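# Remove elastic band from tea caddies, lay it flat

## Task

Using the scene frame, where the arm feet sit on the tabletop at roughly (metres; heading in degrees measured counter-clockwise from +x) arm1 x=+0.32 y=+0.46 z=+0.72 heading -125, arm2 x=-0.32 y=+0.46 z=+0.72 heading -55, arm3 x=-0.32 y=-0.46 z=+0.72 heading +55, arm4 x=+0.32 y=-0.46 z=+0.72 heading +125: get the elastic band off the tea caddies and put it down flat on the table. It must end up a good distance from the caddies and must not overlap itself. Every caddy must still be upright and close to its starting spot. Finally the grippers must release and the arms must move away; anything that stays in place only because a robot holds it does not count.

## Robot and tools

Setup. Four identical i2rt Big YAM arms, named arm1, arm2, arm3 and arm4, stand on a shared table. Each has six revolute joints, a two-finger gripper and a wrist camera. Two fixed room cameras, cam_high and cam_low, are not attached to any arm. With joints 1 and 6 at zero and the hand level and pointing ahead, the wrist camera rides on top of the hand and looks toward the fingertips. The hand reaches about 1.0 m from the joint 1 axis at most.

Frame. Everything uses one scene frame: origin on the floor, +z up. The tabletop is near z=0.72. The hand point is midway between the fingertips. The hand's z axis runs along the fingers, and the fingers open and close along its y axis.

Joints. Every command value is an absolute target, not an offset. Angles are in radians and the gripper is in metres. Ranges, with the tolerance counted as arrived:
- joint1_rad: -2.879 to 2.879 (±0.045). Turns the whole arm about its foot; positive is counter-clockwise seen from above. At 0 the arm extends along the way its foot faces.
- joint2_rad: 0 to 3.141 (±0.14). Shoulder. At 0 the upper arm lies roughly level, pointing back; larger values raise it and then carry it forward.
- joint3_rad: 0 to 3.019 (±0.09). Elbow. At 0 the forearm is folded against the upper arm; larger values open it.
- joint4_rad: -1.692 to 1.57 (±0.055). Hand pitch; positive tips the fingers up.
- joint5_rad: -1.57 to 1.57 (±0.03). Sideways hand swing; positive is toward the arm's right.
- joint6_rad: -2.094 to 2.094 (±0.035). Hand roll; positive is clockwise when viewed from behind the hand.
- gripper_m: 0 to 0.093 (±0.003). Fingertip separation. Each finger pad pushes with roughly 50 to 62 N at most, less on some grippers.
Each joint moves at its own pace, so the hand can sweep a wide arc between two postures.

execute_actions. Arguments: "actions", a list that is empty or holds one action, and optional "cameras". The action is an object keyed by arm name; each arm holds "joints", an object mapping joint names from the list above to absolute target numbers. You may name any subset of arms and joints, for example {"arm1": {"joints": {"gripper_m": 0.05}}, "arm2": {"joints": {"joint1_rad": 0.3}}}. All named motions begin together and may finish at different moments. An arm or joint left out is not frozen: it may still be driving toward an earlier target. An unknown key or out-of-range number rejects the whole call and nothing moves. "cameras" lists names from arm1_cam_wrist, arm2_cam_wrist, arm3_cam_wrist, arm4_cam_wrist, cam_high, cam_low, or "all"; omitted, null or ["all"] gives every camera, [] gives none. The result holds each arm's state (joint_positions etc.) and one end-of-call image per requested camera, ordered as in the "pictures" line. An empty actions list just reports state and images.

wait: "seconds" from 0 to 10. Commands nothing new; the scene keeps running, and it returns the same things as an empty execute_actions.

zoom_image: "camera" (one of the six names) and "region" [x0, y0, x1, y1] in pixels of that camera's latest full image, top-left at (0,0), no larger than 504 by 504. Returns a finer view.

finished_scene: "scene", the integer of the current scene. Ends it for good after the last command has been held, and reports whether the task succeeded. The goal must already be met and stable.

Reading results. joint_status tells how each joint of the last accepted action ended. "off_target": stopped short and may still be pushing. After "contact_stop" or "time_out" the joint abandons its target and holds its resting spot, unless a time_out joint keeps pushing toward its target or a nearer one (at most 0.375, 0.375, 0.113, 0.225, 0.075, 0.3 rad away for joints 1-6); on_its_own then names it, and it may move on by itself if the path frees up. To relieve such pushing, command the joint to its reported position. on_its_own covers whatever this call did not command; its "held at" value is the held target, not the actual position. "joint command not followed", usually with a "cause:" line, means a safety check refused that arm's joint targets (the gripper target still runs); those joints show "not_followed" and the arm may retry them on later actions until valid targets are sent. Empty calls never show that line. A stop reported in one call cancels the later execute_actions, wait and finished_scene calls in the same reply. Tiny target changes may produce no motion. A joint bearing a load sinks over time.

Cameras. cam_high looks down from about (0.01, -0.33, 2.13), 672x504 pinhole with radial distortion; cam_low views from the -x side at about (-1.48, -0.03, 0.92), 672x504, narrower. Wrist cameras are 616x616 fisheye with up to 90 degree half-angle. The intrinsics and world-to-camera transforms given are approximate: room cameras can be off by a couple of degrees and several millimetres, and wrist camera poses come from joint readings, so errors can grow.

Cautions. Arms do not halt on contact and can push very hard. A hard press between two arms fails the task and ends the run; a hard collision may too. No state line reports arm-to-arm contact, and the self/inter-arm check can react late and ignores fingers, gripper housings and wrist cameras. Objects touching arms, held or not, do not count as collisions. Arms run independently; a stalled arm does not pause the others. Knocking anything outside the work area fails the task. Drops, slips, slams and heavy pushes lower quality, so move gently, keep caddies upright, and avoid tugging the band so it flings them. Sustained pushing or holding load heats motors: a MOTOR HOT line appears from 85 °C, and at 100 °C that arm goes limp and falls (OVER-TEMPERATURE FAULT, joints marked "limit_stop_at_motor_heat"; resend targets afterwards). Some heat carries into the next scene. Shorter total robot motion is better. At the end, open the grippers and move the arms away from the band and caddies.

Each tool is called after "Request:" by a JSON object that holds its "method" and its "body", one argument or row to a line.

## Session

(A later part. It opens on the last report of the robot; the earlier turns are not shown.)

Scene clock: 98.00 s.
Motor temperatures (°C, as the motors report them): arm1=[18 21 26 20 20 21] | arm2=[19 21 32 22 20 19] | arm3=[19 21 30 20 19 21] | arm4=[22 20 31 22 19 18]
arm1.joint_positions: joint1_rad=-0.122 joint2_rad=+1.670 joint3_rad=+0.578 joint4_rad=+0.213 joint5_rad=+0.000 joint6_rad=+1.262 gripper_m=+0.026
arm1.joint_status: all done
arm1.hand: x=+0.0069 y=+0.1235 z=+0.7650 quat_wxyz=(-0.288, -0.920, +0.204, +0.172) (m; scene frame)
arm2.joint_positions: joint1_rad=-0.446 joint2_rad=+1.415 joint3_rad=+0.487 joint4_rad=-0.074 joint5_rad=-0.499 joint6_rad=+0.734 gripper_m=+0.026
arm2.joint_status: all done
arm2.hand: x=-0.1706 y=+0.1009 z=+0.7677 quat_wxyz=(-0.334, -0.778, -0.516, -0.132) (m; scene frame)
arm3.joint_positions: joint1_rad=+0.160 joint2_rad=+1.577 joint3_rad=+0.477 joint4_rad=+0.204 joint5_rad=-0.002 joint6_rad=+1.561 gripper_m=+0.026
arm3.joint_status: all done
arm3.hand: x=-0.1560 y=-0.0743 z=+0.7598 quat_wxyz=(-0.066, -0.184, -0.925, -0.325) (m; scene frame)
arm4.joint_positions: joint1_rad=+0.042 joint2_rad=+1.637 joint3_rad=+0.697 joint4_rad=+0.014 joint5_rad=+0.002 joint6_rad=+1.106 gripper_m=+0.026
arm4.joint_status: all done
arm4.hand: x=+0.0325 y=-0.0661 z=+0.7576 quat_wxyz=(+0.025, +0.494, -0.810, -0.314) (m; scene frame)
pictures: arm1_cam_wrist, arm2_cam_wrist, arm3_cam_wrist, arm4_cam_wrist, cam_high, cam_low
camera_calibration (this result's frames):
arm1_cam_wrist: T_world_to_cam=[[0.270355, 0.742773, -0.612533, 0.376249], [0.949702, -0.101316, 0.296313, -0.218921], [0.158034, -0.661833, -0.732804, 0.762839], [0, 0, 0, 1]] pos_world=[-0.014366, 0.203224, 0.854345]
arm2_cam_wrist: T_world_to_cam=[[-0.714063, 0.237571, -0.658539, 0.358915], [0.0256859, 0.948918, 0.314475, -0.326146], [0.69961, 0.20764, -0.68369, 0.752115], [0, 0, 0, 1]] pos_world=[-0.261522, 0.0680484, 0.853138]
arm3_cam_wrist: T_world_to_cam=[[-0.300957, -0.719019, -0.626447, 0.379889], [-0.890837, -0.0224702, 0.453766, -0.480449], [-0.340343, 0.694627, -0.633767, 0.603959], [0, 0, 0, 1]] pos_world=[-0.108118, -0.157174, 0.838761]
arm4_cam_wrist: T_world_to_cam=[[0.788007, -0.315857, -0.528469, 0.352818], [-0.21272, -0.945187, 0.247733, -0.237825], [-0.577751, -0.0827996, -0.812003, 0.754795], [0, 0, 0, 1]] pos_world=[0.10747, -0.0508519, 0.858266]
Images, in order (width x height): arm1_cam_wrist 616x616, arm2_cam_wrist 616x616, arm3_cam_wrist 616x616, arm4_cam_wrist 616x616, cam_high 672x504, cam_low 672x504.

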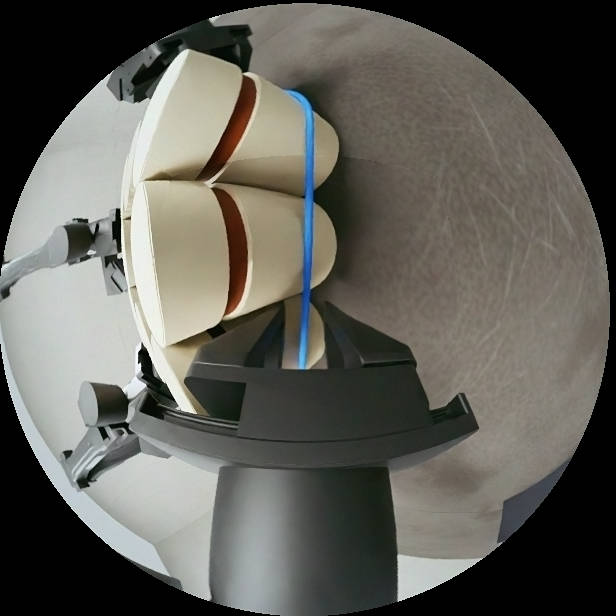

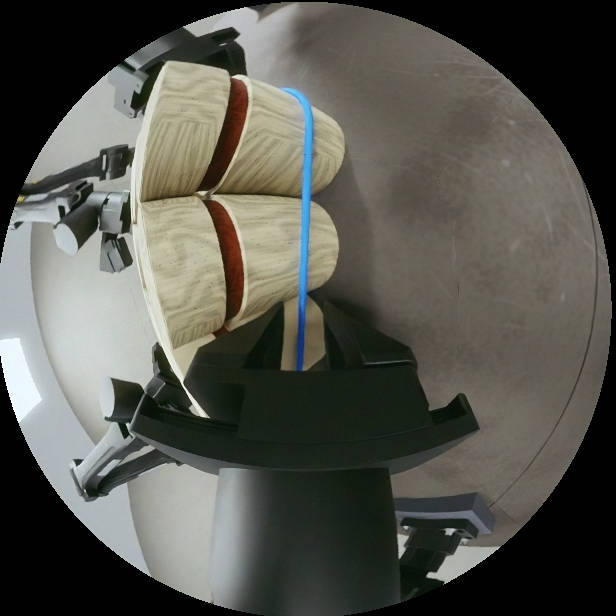

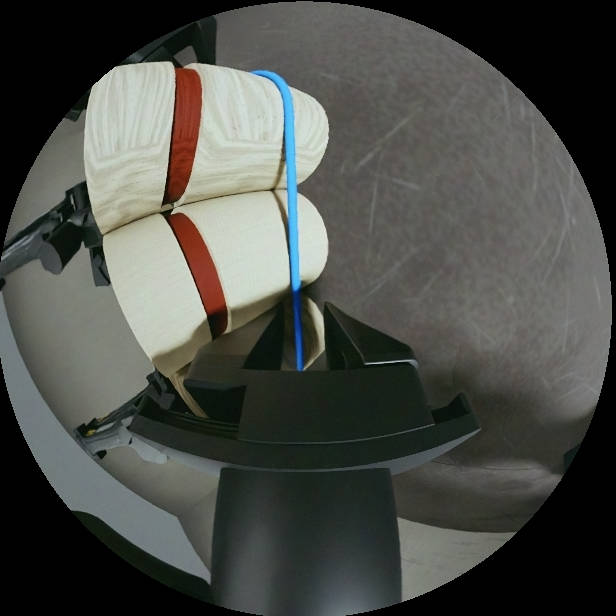

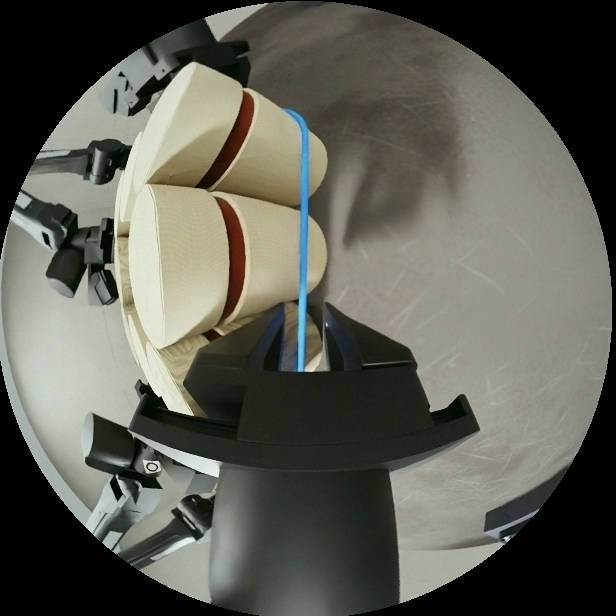

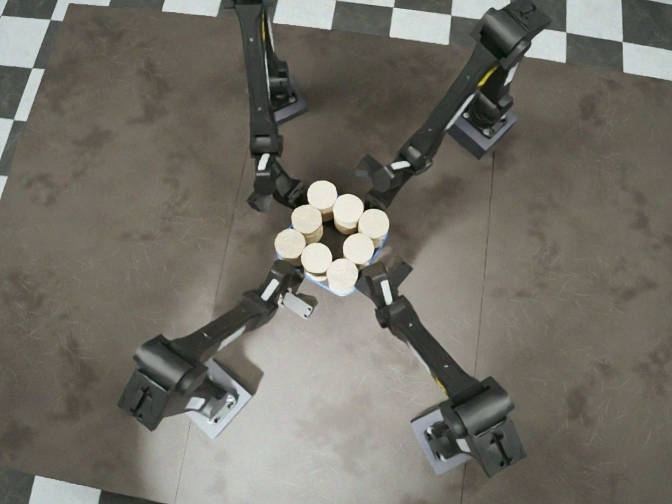

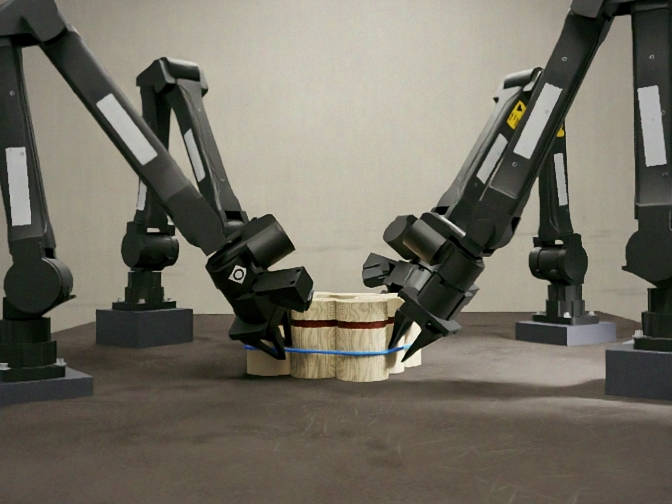

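Tips look past the band. Close.

Request:
{"method": "execute_actions", "body": {
  "actions": [
    {"arm1":{"joints":{"gripper_m":0}},"arm2":{"joints":{"gripper_m":0}},"arm3":{"joints":{"gripper_m":0}},"arm4":{"joints":{"gripper_m":0}}}
  ]
}}

Scene clock: 102.20 s.
Motor temperatures (°C, as the motors report them): arm1=[18 21 26 20 20 21] | arm2=[19 21 32 22 20 19] | arm3=[19 21 29 20 19 21] | arm4=[22 20 31 22 19 18]
arm1.joint_positions: joint1_rad=-0.122 joint2_rad=+1.670 joint3_rad=+0.578 joint4_rad=+0.213 joint5_rad=+0.000 joint6_rad=+1.262 gripper_m=+0.002
arm1.joint_status: all done
arm1.hand: x=+0.0069 y=+0.1235 z=+0.7650 quat_wxyz=(-0.288, -0.920, +0.204, +0.172) (m; scene frame)
arm2.joint_positions: joint1_rad=-0.446 joint2_rad=+1.415 joint3_rad=+0.487 joint4_rad=-0.072 joint5_rad=-0.499 joint6_rad=+0.734 gripper_m=+0.002
arm2.joint_status: all done
arm2.hand: x=-0.1706 y=+0.1005 z=+0.7680 quat_wxyz=(-0.335, -0.777, -0.516, -0.132) (m; scene frame)
arm3.joint_positions: joint1_rad=+0.160 joint2_rad=+1.577 joint3_rad=+0.481 joint4_rad=+0.207 joint5_rad=-0.002 joint6_rad=+1.561 gripper_m=+0.002
arm3.joint_status: all done
arm3.hand: x=-0.1549 y=-0.0717 z=+0.7617 quat_wxyz=(-0.067, -0.183, -0.924, -0.328) (m; scene frame)
arm4.joint_positions: joint1_rad=+0.042 joint2_rad=+1.637 joint3_rad=+0.699 joint4_rad=+0.016 joint5_rad=+0.002 joint6_rad=+1.106 gripper_m=+0.002
arm4.joint_status: all done
arm4.hand: x=+0.0318 y=-0.0651 z=+0.7585 quat_wxyz=(+0.025, +0.494, -0.810, -0.316) (m; scene frame)
pictures: arm1_cam_wrist, arm2_cam_wrist, arm3_cam_wrist, arm4_cam_wrist, cam_high, cam_low
camera_calibration (this result's frames):
arm1_cam_wrist: T_world_to_cam=[[0.270355, 0.742773, -0.612533, 0.376249], [0.949702, -0.101316, 0.296313, -0.218921], [0.158034, -0.661833, -0.732804, 0.762839], [0, 0, 0, 1]] pos_world=[-0.014366, 0.203224, 0.854345]
arm2_cam_wrist: T_world_to_cam=[[-0.713796, 0.236073, -0.659367, 0.36009], [0.0255362, 0.949624, 0.312349, -0.324296], [0.699888, 0.206116, -0.683866, 0.752674], [0, 0, 0, 1]] pos_world=[-0.261475, 0.0678139, 0.853453]
arm3_cam_wrist: T_world_to_cam=[[-0.299178, -0.71482, -0.63208, 0.388109], [-0.89212, -0.0254823, 0.451079, -0.478617], [-0.338547, 0.698844, -0.630081, 0.601483], [0, 0, 0, 1]] pos_world=[-0.10724, -0.155111, 0.840193]
arm4_cam_wrist: T_world_to_cam=[[0.786933, -0.314387, -0.53094, 0.356228], [-0.212216, -0.945871, 0.245546, -0.235652], [-0.579397, -0.0805539, -0.811055, 0.754685], [0, 0, 0, 1]] pos_world=[0.106926, -0.0501101, 0.859089]
Images, in order (width x height): arm1_cam_wrist 616x616, arm2_cam_wrist 616x616, arm3_cam_wrist 616x616, arm4_cam_wrist 616x616, cam_high 672x504, cam_low 672x504.

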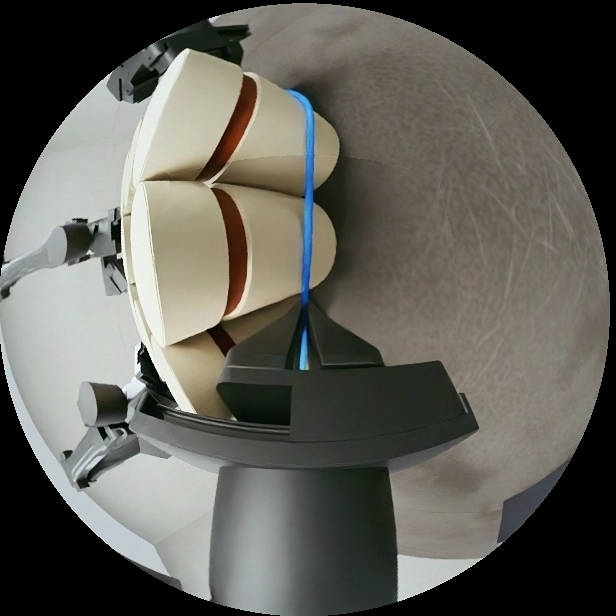

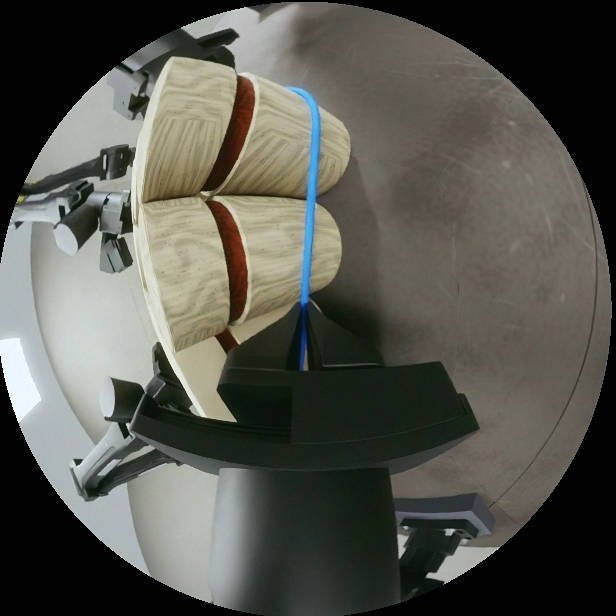

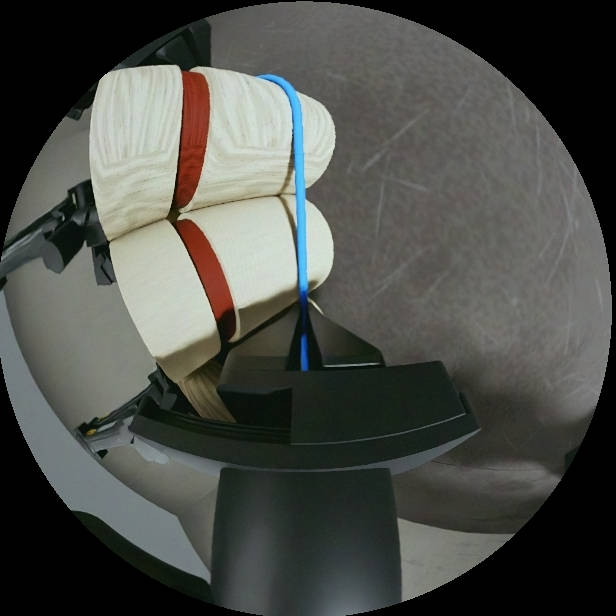

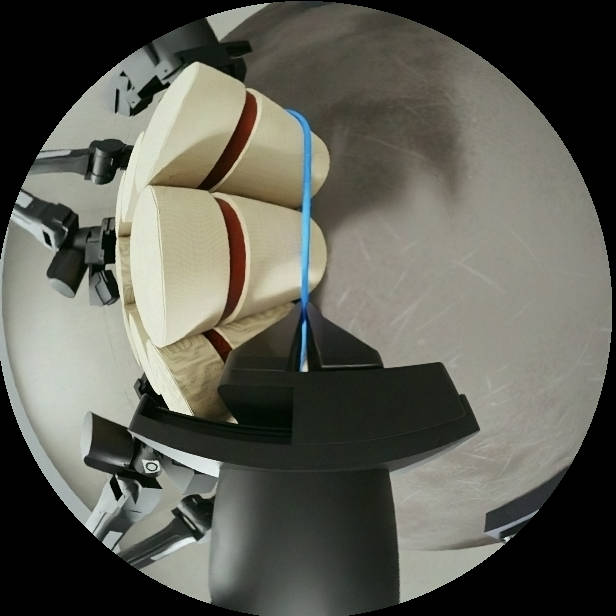

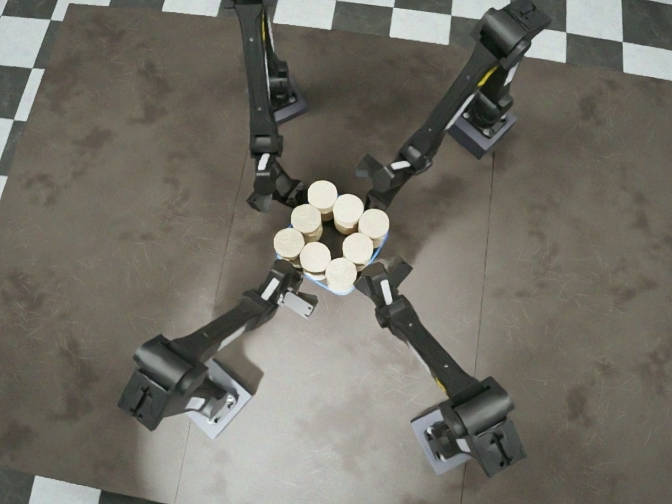

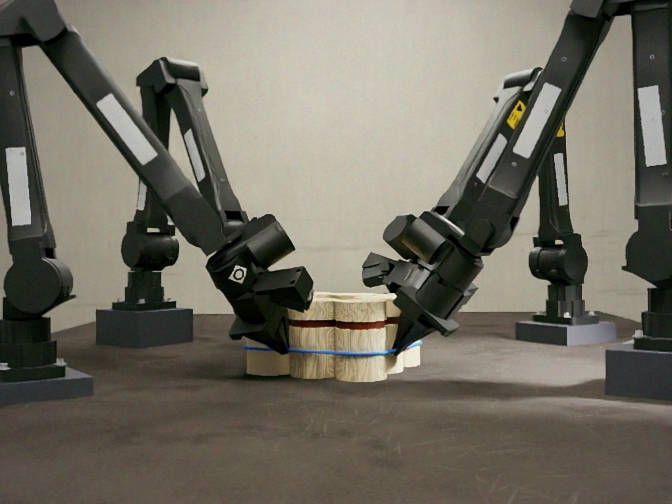

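Request:
{"method": "execute_actions", "body": {
  "actions": [
    {"arm1":{"joints":{"joint1_rad":-0.15,"joint2_rad":1.555,"joint3_rad":0.443,"joint4_rad":0.258}},"arm2":{"joints":{"joint1_rad":-0.558,"joint2_rad":1.28,"joint3_rad":0.39,"joint4_rad":-0.10}},"arm3":{"joints":{"joint1_rad":0.192,"joint2_rad":1.445,"joint3_rad":0.35,"joint4_rad":0.235}},"arm4":{"joints":{"joint1_rad":-0.005,"joint2_rad":1.518,"joint3_rad":0.572,"joint4_rad":0.05}}}
  ],
  "cameras": ["cam_high","cam_low"]
}}

Scene clock: 145.43 s.
Motor temperatures (°C, as the motors report them): arm1=[18 21 26 20 20 21] | arm2=[19 21 33 22 20 19] | arm3=[19 21 29 20 19 21] | arm4=[22 21 31 22 19 18]
arm1.joint_positions: joint1_rad=-0.145 joint2_rad=+1.551 joint3_rad=+0.465 joint4_rad=+0.270 joint5_rad=+0.000 joint6_rad=+1.265 gripper_m=+0.002
arm1.joint_status: all done
arm1.hand: x=+0.0209 y=+0.1529 z=+0.7863 quat_wxyz=(-0.312, -0.906, +0.213, +0.190) (m; scene frame)
arm2.joint_positions: joint1_rad=-0.544 joint2_rad=+1.281 joint3_rad=+0.406 joint4_rad=-0.087 joint5_rad=-0.512 joint6_rad=+0.734 gripper_m=+0.002
arm2.joint_status: all done
arm2.hand: x=-0.2068 y=+0.1167 z=+0.7843 quat_wxyz=(-0.359, -0.793, -0.480, -0.113) (m; scene frame)
arm3.joint_positions: joint1_rad=+0.175 joint2_rad=+1.445 joint3_rad=+0.368 joint4_rad=+0.240 joint5_rad=+0.006 joint6_rad=+1.563 gripper_m=+0.002
arm3.joint_status: all done
arm3.hand: x=-0.1727 y=-0.1021 z=+0.7787 quat_wxyz=(-0.073, -0.177, -0.917, -0.351) (m; scene frame)
arm4.joint_positions: joint1_rad=+0.007 joint2_rad=+1.516 joint3_rad=+0.592 joint4_rad=+0.054 joint5_rad=-0.006 joint6_rad=+1.108 gripper_m=+0.002
arm4.joint_status: all done
arm4.hand: x=+0.0623 y=-0.0816 z=+0.7783 quat_wxyz=(+0.025, +0.476, -0.810, -0.341) (m; scene frame)
pictures: cam_high, cam_low
Images, in order (width x height): cam_high 672x504, cam_low 672x504.

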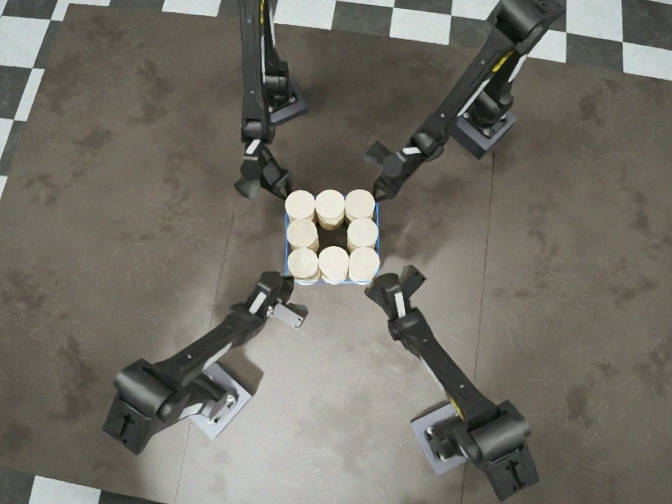

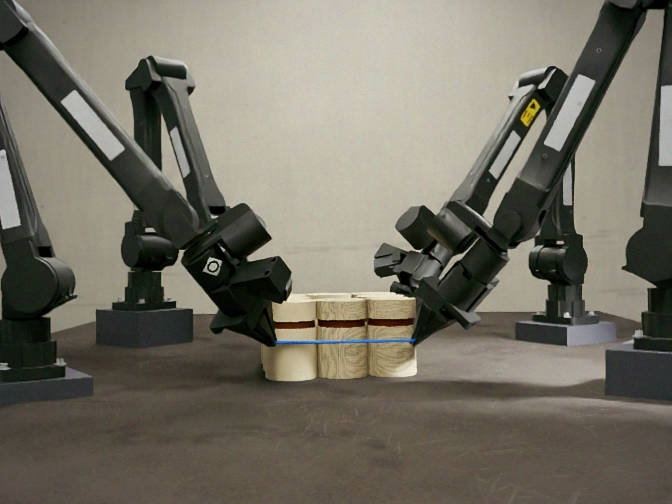

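Request:
{"method": "execute_actions", "body": {
  "actions": [
    {"arm1":{"joints":{"joint1_rad":-0.04,"joint2_rad":1.565,"joint3_rad":0.45,"joint4_rad":0.245}},"arm2":{"joints":{"joint1_rad":-0.445,"joint2_rad":1.2,"joint3_rad":0.32,"joint4_rad":-0.12}},"arm3":{"joints":{"joint1_rad":0.305,"joint2_rad":1.495,"joint3_rad":0.405,"joint4_rad":0.215}},"arm4":{"joints":{"joint1_rad":0.105,"joint2_rad":1.515,"joint3_rad":0.56,"joint4_rad":0.04}}}
  ],
  "cameras": ["cam_high","cam_low"]
}}

Request:
{"method": "zoom_image", "body": {
  "camera": "cam_high",
  "region": [250,155,420,325]
}}

Scene clock: 172.10 s.
Motor temperatures (°C, as the motors report them): arm1=[18 21 25 20 20 21] | arm2=[19 21 30 22 20 19] | arm3=[19 21 27 20 19 21] | arm4=[22 21 29 22 19 18]
arm1.joint_positions: joint1_rad=-0.050 joint2_rad=+1.551 joint3_rad=+0.466 joint4_rad=+0.267 joint5_rad=+0.006 joint6_rad=+1.267 gripper_m=+0.002
arm1.joint_status: all done
arm1.hand: x=+0.0506 y=+0.1263 z=+0.7860 quat_wxyz=(-0.319, -0.915, +0.172, +0.176) (m; scene frame)
arm2.joint_positions: joint1_rad=-0.442 joint2_rad=+1.199 joint3_rad=+0.341 joint4_rad=-0.099 joint5_rad=-0.506 joint6_rad=+0.737 gripper_m=+0.002
arm2.joint_status: all done
arm2.hand: x=-0.1782 y=+0.1546 z=+0.7832 quat_wxyz=(-0.353, -0.768, -0.518, -0.128) (m; scene frame)
arm3.joint_positions: joint1_rad=+0.287 joint2_rad=+1.472 joint3_rad=+0.405 joint4_rad=+0.240 joint5_rad=+0.012 joint6_rad=+1.565 gripper_m=+0.002
arm3.joint_status: all done
arm3.hand: x=-0.2082 y=-0.0729 z=+0.7819 quat_wxyz=(-0.056, -0.127, -0.923, -0.359) (m; scene frame)
arm4.joint_positions: joint1_rad=+0.103 joint2_rad=+1.516 joint3_rad=+0.583 joint4_rad=+0.056 joint5_rad=+0.001 joint6_rad=+1.110 gripper_m=+0.002
arm4.joint_status: all done
arm4.hand: x=+0.0305 y=-0.1108 z=+0.7751 quat_wxyz=(+0.038, +0.514, -0.789, -0.336) (m; scene frame)
pictures: cam_high, cam_low
Images, in order (width x height): cam_high 672x504, cam_low 672x504.

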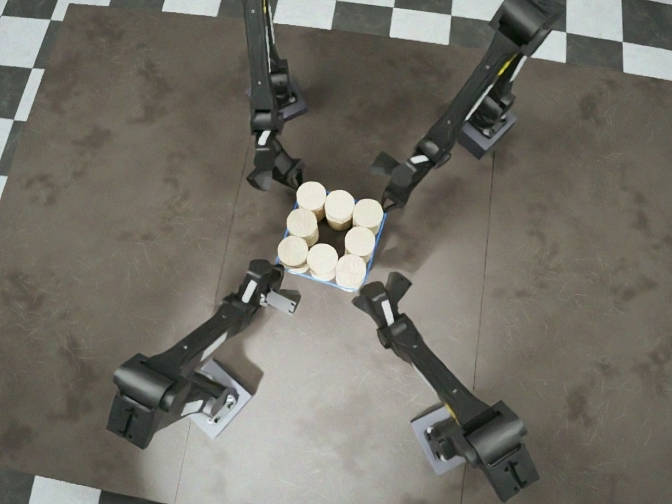

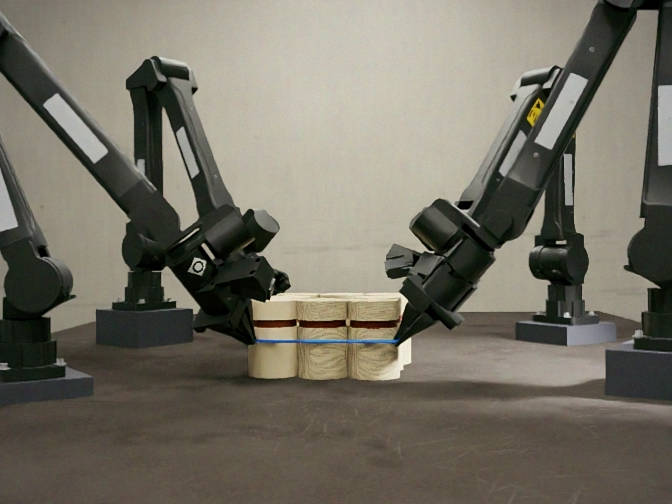

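Region (250, 155, 420, 325) of cam_high's 672x504 image, scaled by 2.965, with more detail than that image has.

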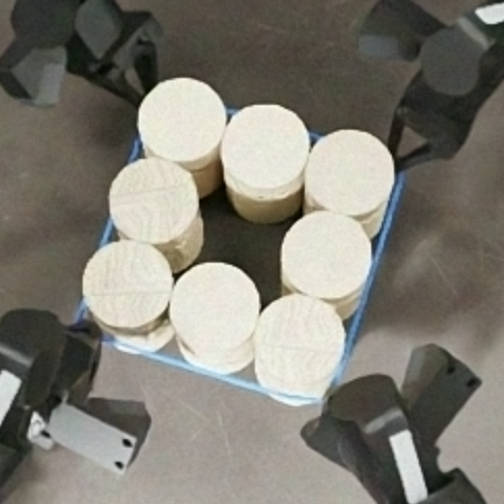

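Request:
{"method": "execute_actions", "body": {
  "actions": [
    {"arm1":{"joints":{"joint1_rad":0.058,"joint2_rad":1.595,"joint3_rad":0.495,"joint4_rad":0.23}},"arm2":{"joints":{"joint1_rad":-0.31,"joint2_rad":1.2,"joint3_rad":0.325,"joint4_rad":-0.12}},"arm3":{"joints":{"joint1_rad":0.378,"joint2_rad":1.575,"joint3_rad":0.495,"joint4_rad":0.195}},"arm4":{"joints":{"joint1_rad":0.205,"joint2_rad":1.54,"joint3_rad":0.59,"joint4_rad":0.035}}}
  ],
  "cameras": ["cam_high","cam_low"]
}}

Request:
{"method": "zoom_image", "body": {
  "camera": "cam_high",
  "region": [250,155,420,325]
}}

Scene clock: 180.83 s.
Motor temperatures (°C, as the motors report them): arm1=[18 21 25 20 20 21] | arm2=[19 21 29 21 20 19] | arm3=[19 21 27 20 19 21] | arm4=[22 21 28 22 19 18]
arm1.joint_positions: joint1_rad=+0.039 joint2_rad=+1.573 joint3_rad=+0.504 joint4_rad=+0.252 joint5_rad=+0.010 joint6_rad=+1.270 gripper_m=+0.002
arm1.joint_status: all done
arm1.hand: x=+0.0731 y=+0.0927 z=+0.7872 quat_wxyz=(-0.326, -0.922, +0.134, +0.163) (m; scene frame)
arm2.joint_positions: joint1_rad=-0.314 joint2_rad=+1.199 joint3_rad=+0.341 joint4_rad=-0.099 joint5_rad=-0.500 joint6_rad=+0.740 gripper_m=+0.002
arm2.joint_status: all done
arm2.hand: x=-0.1411 y=+0.1746 z=+0.7822 quat_wxyz=(-0.343, -0.736, -0.565, -0.148) (m; scene frame)
arm3.joint_positions: joint1_rad=+0.350 joint2_rad=+1.553 joint3_rad=+0.488 joint4_rad=+0.217 joint5_rad=+0.016 joint6_rad=+1.567 gripper_m=+0.002
arm3.joint_status: all done
arm3.hand: x=-0.2264 y=-0.0392 z=+0.7756 quat_wxyz=(-0.045, -0.100, -0.930, -0.352) (m; scene frame)
arm4.joint_positions: joint1_rad=+0.188 joint2_rad=+1.522 joint3_rad=+0.590 joint4_rad=+0.056 joint5_rad=+0.012 joint6_rad=+1.111 gripper_m=+0.002
arm4.joint_status: all done
arm4.hand: x=+0.0013 y=-0.1333 z=+0.7754 quat_wxyz=(+0.048, +0.544, -0.767, -0.335) (m; scene frame)
pictures: cam_high, cam_low
Images, in order (width x height): cam_high 672x504, cam_low 672x504.

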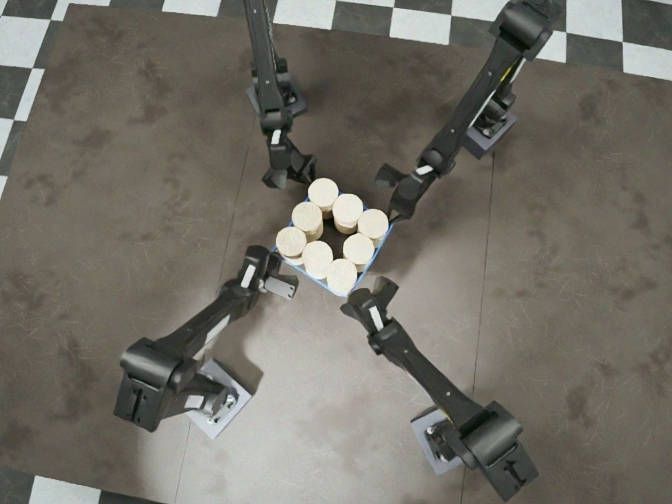

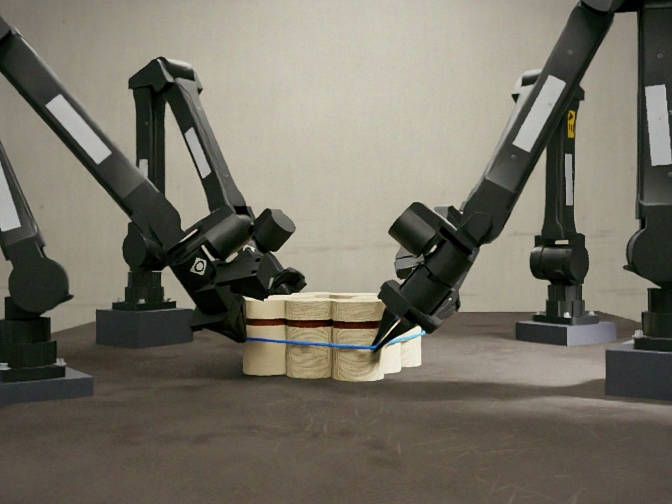

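Region (250, 155, 420, 325) of cam_high's 672x504 image, scaled by 2.965, with more detail than that image has.

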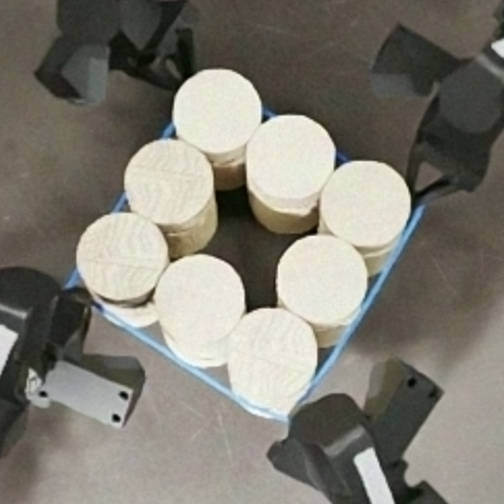

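Request:
{"method": "execute_actions", "body": {
  "actions": [
    {"arm1":{"joints":{"joint1_rad":0.13,"joint2_rad":1.517,"joint3_rad":0.384,"joint4_rad":0.26}},"arm2":{"joints":{"joint1_rad":-0.34,"joint2_rad":0.975,"joint3_rad":0.196,"joint4_rad":-0.22}},"arm3":{"joints":{"joint1_rad":0.485,"joint2_rad":1.51,"joint3_rad":0.417,"joint4_rad":0.205}},"arm4":{"joints":{"joint1_rad":0.26,"joint2_rad":1.43,"joint3_rad":0.462,"joint4_rad":0.045}}}
  ],
  "cameras": ["cam_high","cam_low"]
}}

Request:
{"method": "zoom_image", "body": {
  "camera": "cam_high",
  "region": [240,145,430,335]
}}

Scene clock: 196.13 s.
Motor temperatures (°C, as the motors report them): arm1=[18 21 24 20 20 21] | arm2=[19 21 29 21 20 19] | arm3=[19 21 27 20 20 21] | arm4=[22 20 28 22 19 18]
arm1.joint_positions: joint1_rad=+0.077 joint2_rad=+1.503 joint3_rad=+0.437 joint4_rad=+0.295 joint5_rad=+0.031 joint6_rad=+1.273 gripper_m=+0.002
arm1.joint_status: joint1_rad time_out (moved +0.038 of +0.091); the others done
arm1.on_its_own: joint1_rad reads +0.077 and still pushes toward +0.130 since a time_out
arm1.hand: x=+0.0933 y=+0.1002 z=+0.7997 quat_wxyz=(-0.344, -0.915, +0.120, +0.174) (m; scene frame)
arm2.joint_positions: joint1_rad=-0.338 joint2_rad=+0.964 joint3_rad=+0.254 joint4_rad=-0.162 joint5_rad=-0.491 joint6_rad=+0.743 gripper_m=+0.002
arm2.joint_status: joint4_rad time_out (moved -0.063 of -0.121); the others done
arm2.on_its_own: joint4_rad reads -0.162 and still pushes toward -0.220 since a time_out
arm2.hand: x=-0.1577 y=+0.1993 z=+0.8058 quat_wxyz=(-0.381, -0.728, -0.555, -0.127) (m; scene frame)
arm3.joint_positions: joint1_rad=+0.423 joint2_rad=+1.507 joint3_rad=+0.450 joint4_rad=+0.227 joint5_rad=+0.044 joint6_rad=+1.571 gripper_m=+0.002
arm3.joint_status: joint1_rad time_out (moved +0.073 of +0.135); the others done
arm3.on_its_own: joint1_rad reads +0.423 and still pushes toward +0.485 since a time_out
arm3.hand: x=-0.2542 y=-0.0460 z=+0.7823 quat_wxyz=(-0.045, -0.073, -0.929, -0.360) (m; scene frame)
arm4.joint_positions: joint1_rad=+0.222 joint2_rad=+1.418 joint3_rad=+0.516 joint4_rad=+0.086 joint5_rad=+0.024 joint6_rad=+1.113 gripper_m=+0.002
arm4.joint_status: all done
arm4.hand: x=+0.0063 y=-0.1562 z=+0.7951 quat_wxyz=(+0.053, +0.548, -0.752, -0.363) (m; scene frame)
pictures: cam_high, cam_low
Images, in order (width x height): cam_high 672x504, cam_low 672x504.

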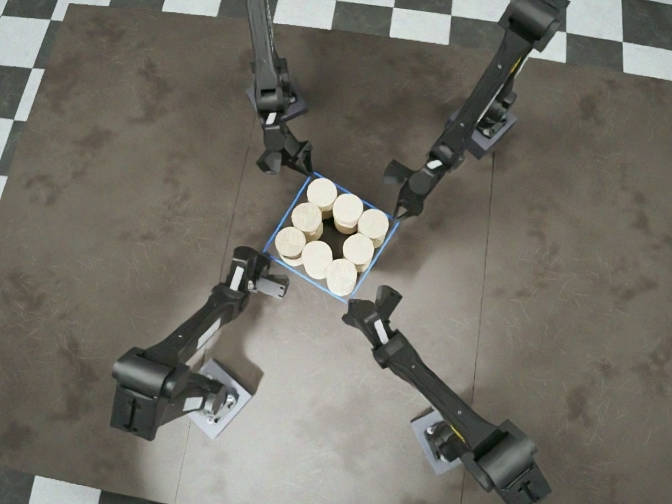

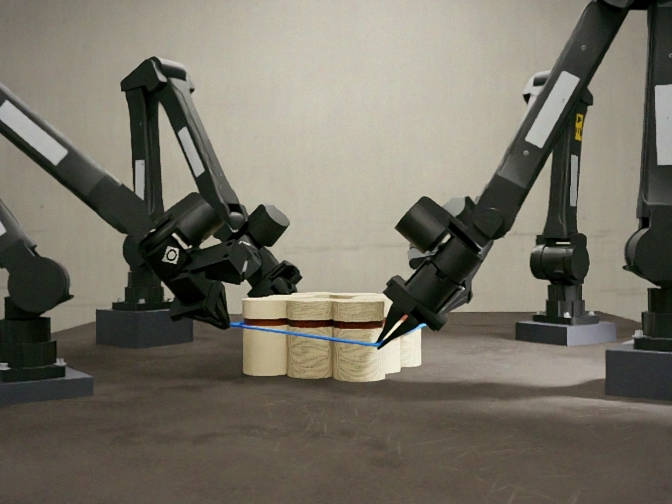

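Region (240, 145, 430, 335) of cam_high's 672x504 image, scaled by 2.653, with more detail than that image has.

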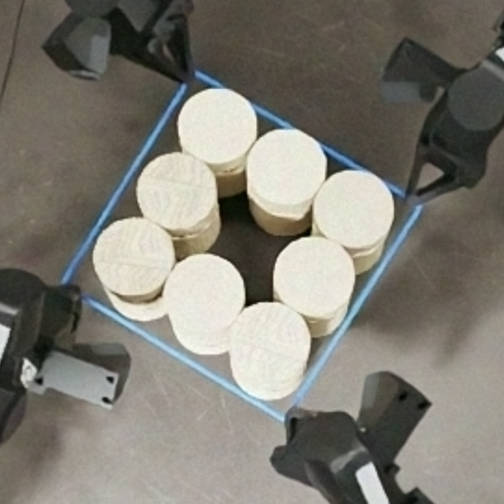

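Request:
{"method": "execute_actions", "body": {
  "actions": [
    {"arm1":{"joints":{"joint1_rad":0.155,"joint2_rad":1.30,"joint3_rad":0.387,"joint4_rad":0.04}},"arm2":{"joints":{"joint2_rad":0.796,"joint3_rad":0.253,"joint4_rad":-0.457}},"arm3":{"joints":{"joint1_rad":0.495,"joint2_rad":1.312,"joint3_rad":0.452,"joint4_rad":-0.026}},"arm4":{"joints":{"joint1_rad":0.275,"joint2_rad":1.245,"joint3_rad":0.475,"joint4_rad":-0.151}}}
  ],
  "cameras": ["cam_high","cam_low"]
}}

Request:
{"method": "zoom_image", "body": {
  "camera": "cam_high",
  "region": [240,145,430,335]
}}

Scene clock: 220.80 s.
Motor temperatures (°C, as the motors report them): arm1=[18 21 24 20 22 21] | arm2=[19 20 28 22 20 19] | arm3=[19 21 26 20 24 21] | arm4=[22 20 27 22 20 18]
arm1.joint_positions: joint1_rad=+0.089 joint2_rad=+1.284 joint3_rad=+0.437 joint4_rad=+0.097 joint5_rad=+0.036 joint6_rad=+1.275 gripper_m=+0.002
arm1.joint_status: joint1_rad time_out (moved +0.011 of +0.078); joint4_rad time_out (moved -0.198 of -0.255); the others done
arm1.on_its_own: joint1_rad reads +0.089 and still pushes toward +0.155 since a time_out; joint4_rad reads +0.097 and still pushes toward +0.040 since a time_out
arm1.hand: x=+0.1030 y=+0.1081 z=+0.8519 quat_wxyz=(-0.354, -0.911, +0.117, +0.177) (m; scene frame)
arm2.joint_positions: joint1_rad=-0.338 joint2_rad=+0.784 joint3_rad=+0.285 joint4_rad=-0.378 joint5_rad=-0.491 joint6_rad=+0.745 gripper_m=+0.002
arm2.joint_status: joint4_rad time_out (moved -0.216 of -0.295); the others done
arm2.on_its_own: joint4_rad reads -0.378 and still pushes toward -0.457 since a time_out
arm2.hand: x=-0.1618 y=+0.2141 z=+0.8368 quat_wxyz=(-0.378, -0.730, -0.555, -0.128) (m; scene frame)
arm3.joint_positions: joint1_rad=+0.423 joint2_rad=+1.301 joint3_rad=+0.472 joint4_rad=+0.023 joint5_rad=+0.049 joint6_rad=+1.572 gripper_m=+0.002
arm3.joint_status: joint1_rad time_out (moved +0.000 of +0.072); the others done
arm3.on_its_own: joint1_rad reads +0.423 and still pushes toward +0.495 since a time_out
arm3.hand: x=-0.2539 y=-0.0506 z=+0.8382 quat_wxyz=(-0.048, -0.074, -0.924, -0.371) (m; scene frame)
arm4.joint_positions: joint1_rad=+0.228 joint2_rad=+1.233 joint3_rad=+0.519 joint4_rad=-0.071 joint5_rad=+0.031 joint6_rad=+1.114 gripper_m=+0.002
arm4.joint_status: joint1_rad time_out (moved +0.006 of +0.053); joint4_rad time_out (moved -0.157 of -0.237); the others done
arm4.on_its_own: joint1_rad reads +0.228 and still pushes toward +0.275 since a time_out; joint4_rad reads -0.071 and still pushes toward -0.151 since a time_out
arm4.hand: x=+0.0151 y=-0.1665 z=+0.8452 quat_wxyz=(+0.054, +0.546, -0.746, -0.377) (m; scene frame)
pictures: cam_high, cam_low
Images, in order (width x height): cam_high 672x504, cam_low 672x504.

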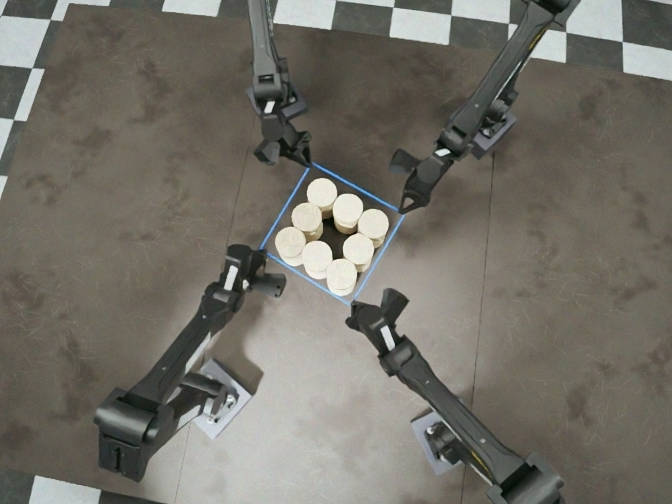

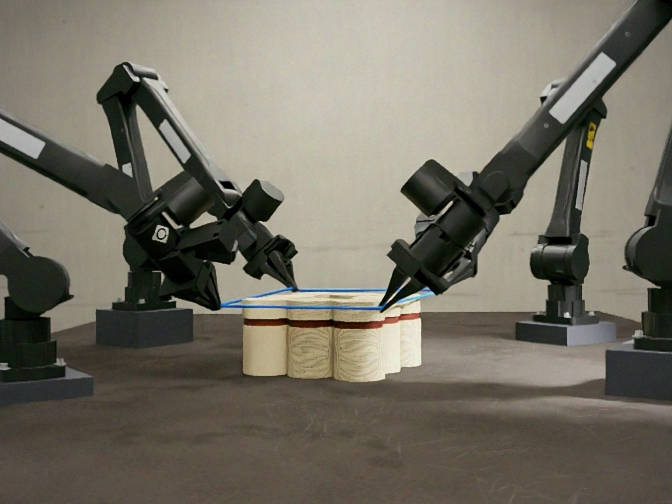

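Region (240, 145, 430, 335) of cam_high's 672x504 image, scaled by 2.653, with more detail than that image has.

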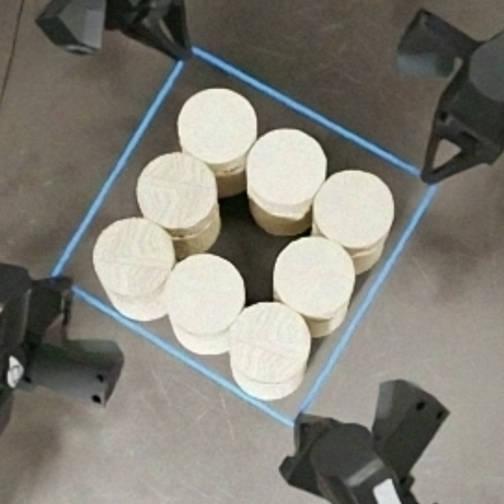

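Request:
{"method": "execute_actions", "body": {
  "actions": [
    {"arm1":{"joints":{"joint1_rad":0.125,"joint2_rad":1.15,"joint3_rad":0.444,"joint4_rad":-0.15}},"arm2":{"joints":{"joint2_rad":0.67,"joint3_rad":0.36,"joint4_rad":-0.63}},"arm3":{"joints":{"joint1_rad":0.46,"joint2_rad":1.17,"joint3_rad":0.511,"joint4_rad":-0.216}},"arm4":{"joints":{"joint1_rad":0.26,"joint2_rad":1.129,"joint3_rad":0.542,"joint4_rad":-0.30}}}
  ],
  "cameras": ["cam_high","cam_low"]
}}

Scene clock: 228.73 s.
Motor temperatures (°C, as the motors report them): arm1=[18 21 24 20 22 21] | arm2=[19 20 29 22 20 19] | arm3=[19 21 27 20 25 21] | arm4=[22 20 27 22 20 18]
arm1.joint_positions: joint1_rad=+0.083 joint2_rad=+1.137 joint3_rad=+0.486 joint4_rad=-0.090 joint5_rad=+0.036 joint6_rad=+1.275 gripper_m=+0.002
arm1.joint_status: joint4_rad time_out (moved -0.187 of -0.247); the others done
arm1.on_its_own: joint4_rad reads -0.090 and still pushes toward -0.150 since a time_out
arm1.hand: x=+0.1029 y=+0.1119 z=+0.8975 quat_wxyz=(-0.357, -0.909, +0.119, +0.180) (m; scene frame)
arm2.joint_positions: joint1_rad=-0.338 joint2_rad=+0.665 joint3_rad=+0.379 joint4_rad=-0.556 joint5_rad=-0.491 joint6_rad=+0.745 gripper_m=+0.002
arm2.joint_status: joint4_rad time_out (moved -0.178 of -0.252); the others done
arm2.on_its_own: joint4_rad reads -0.556 and still pushes toward -0.630 since a time_out
arm2.hand: x=-0.1611 y=+0.2131 z=+0.8884 quat_wxyz=(-0.393, -0.723, -0.555, -0.123) (m; scene frame)
arm3.joint_positions: joint1_rad=+0.415 joint2_rad=+1.159 joint3_rad=+0.526 joint4_rad=-0.165 joint5_rad=+0.049 joint6_rad=+1.572 gripper_m=+0.002
arm3.joint_status: all done
arm3.hand: x=-0.2510 y=-0.0538 z=+0.8862 quat_wxyz=(-0.049, -0.078, -0.923, -0.374) (m; scene frame)
arm4.joint_positions: joint1_rad=+0.228 joint2_rad=+1.124 joint3_rad=+0.575 joint4_rad=-0.221 joint5_rad=+0.033 joint6_rad=+1.114 gripper_m=+0.002
arm4.joint_status: joint4_rad time_out (moved -0.149 of -0.229); the others done
arm4.on_its_own: joint4_rad reads -0.221 and still pushes toward -0.300 since a time_out
arm4.hand: x=+0.0158 y=-0.1668 z=+0.8900 quat_wxyz=(+0.055, +0.543, -0.744, -0.385) (m; scene frame)
pictures: cam_high, cam_low
Images, in order (width x height): cam_high 672x504, cam_low 672x504.

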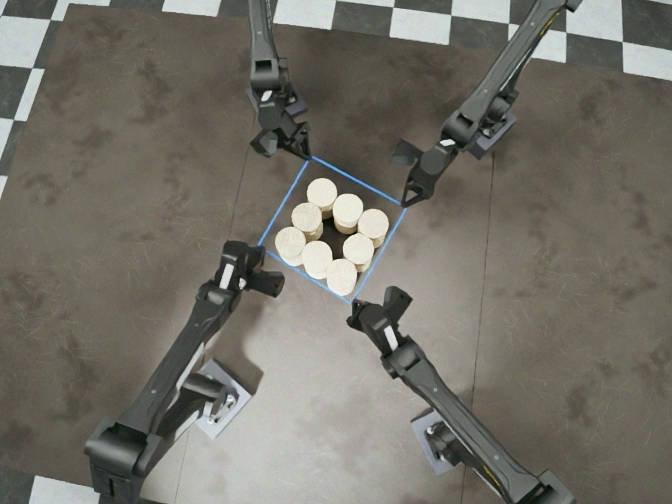

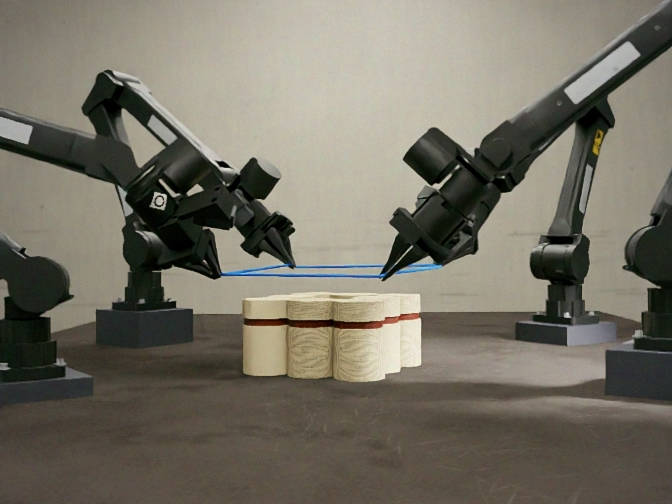

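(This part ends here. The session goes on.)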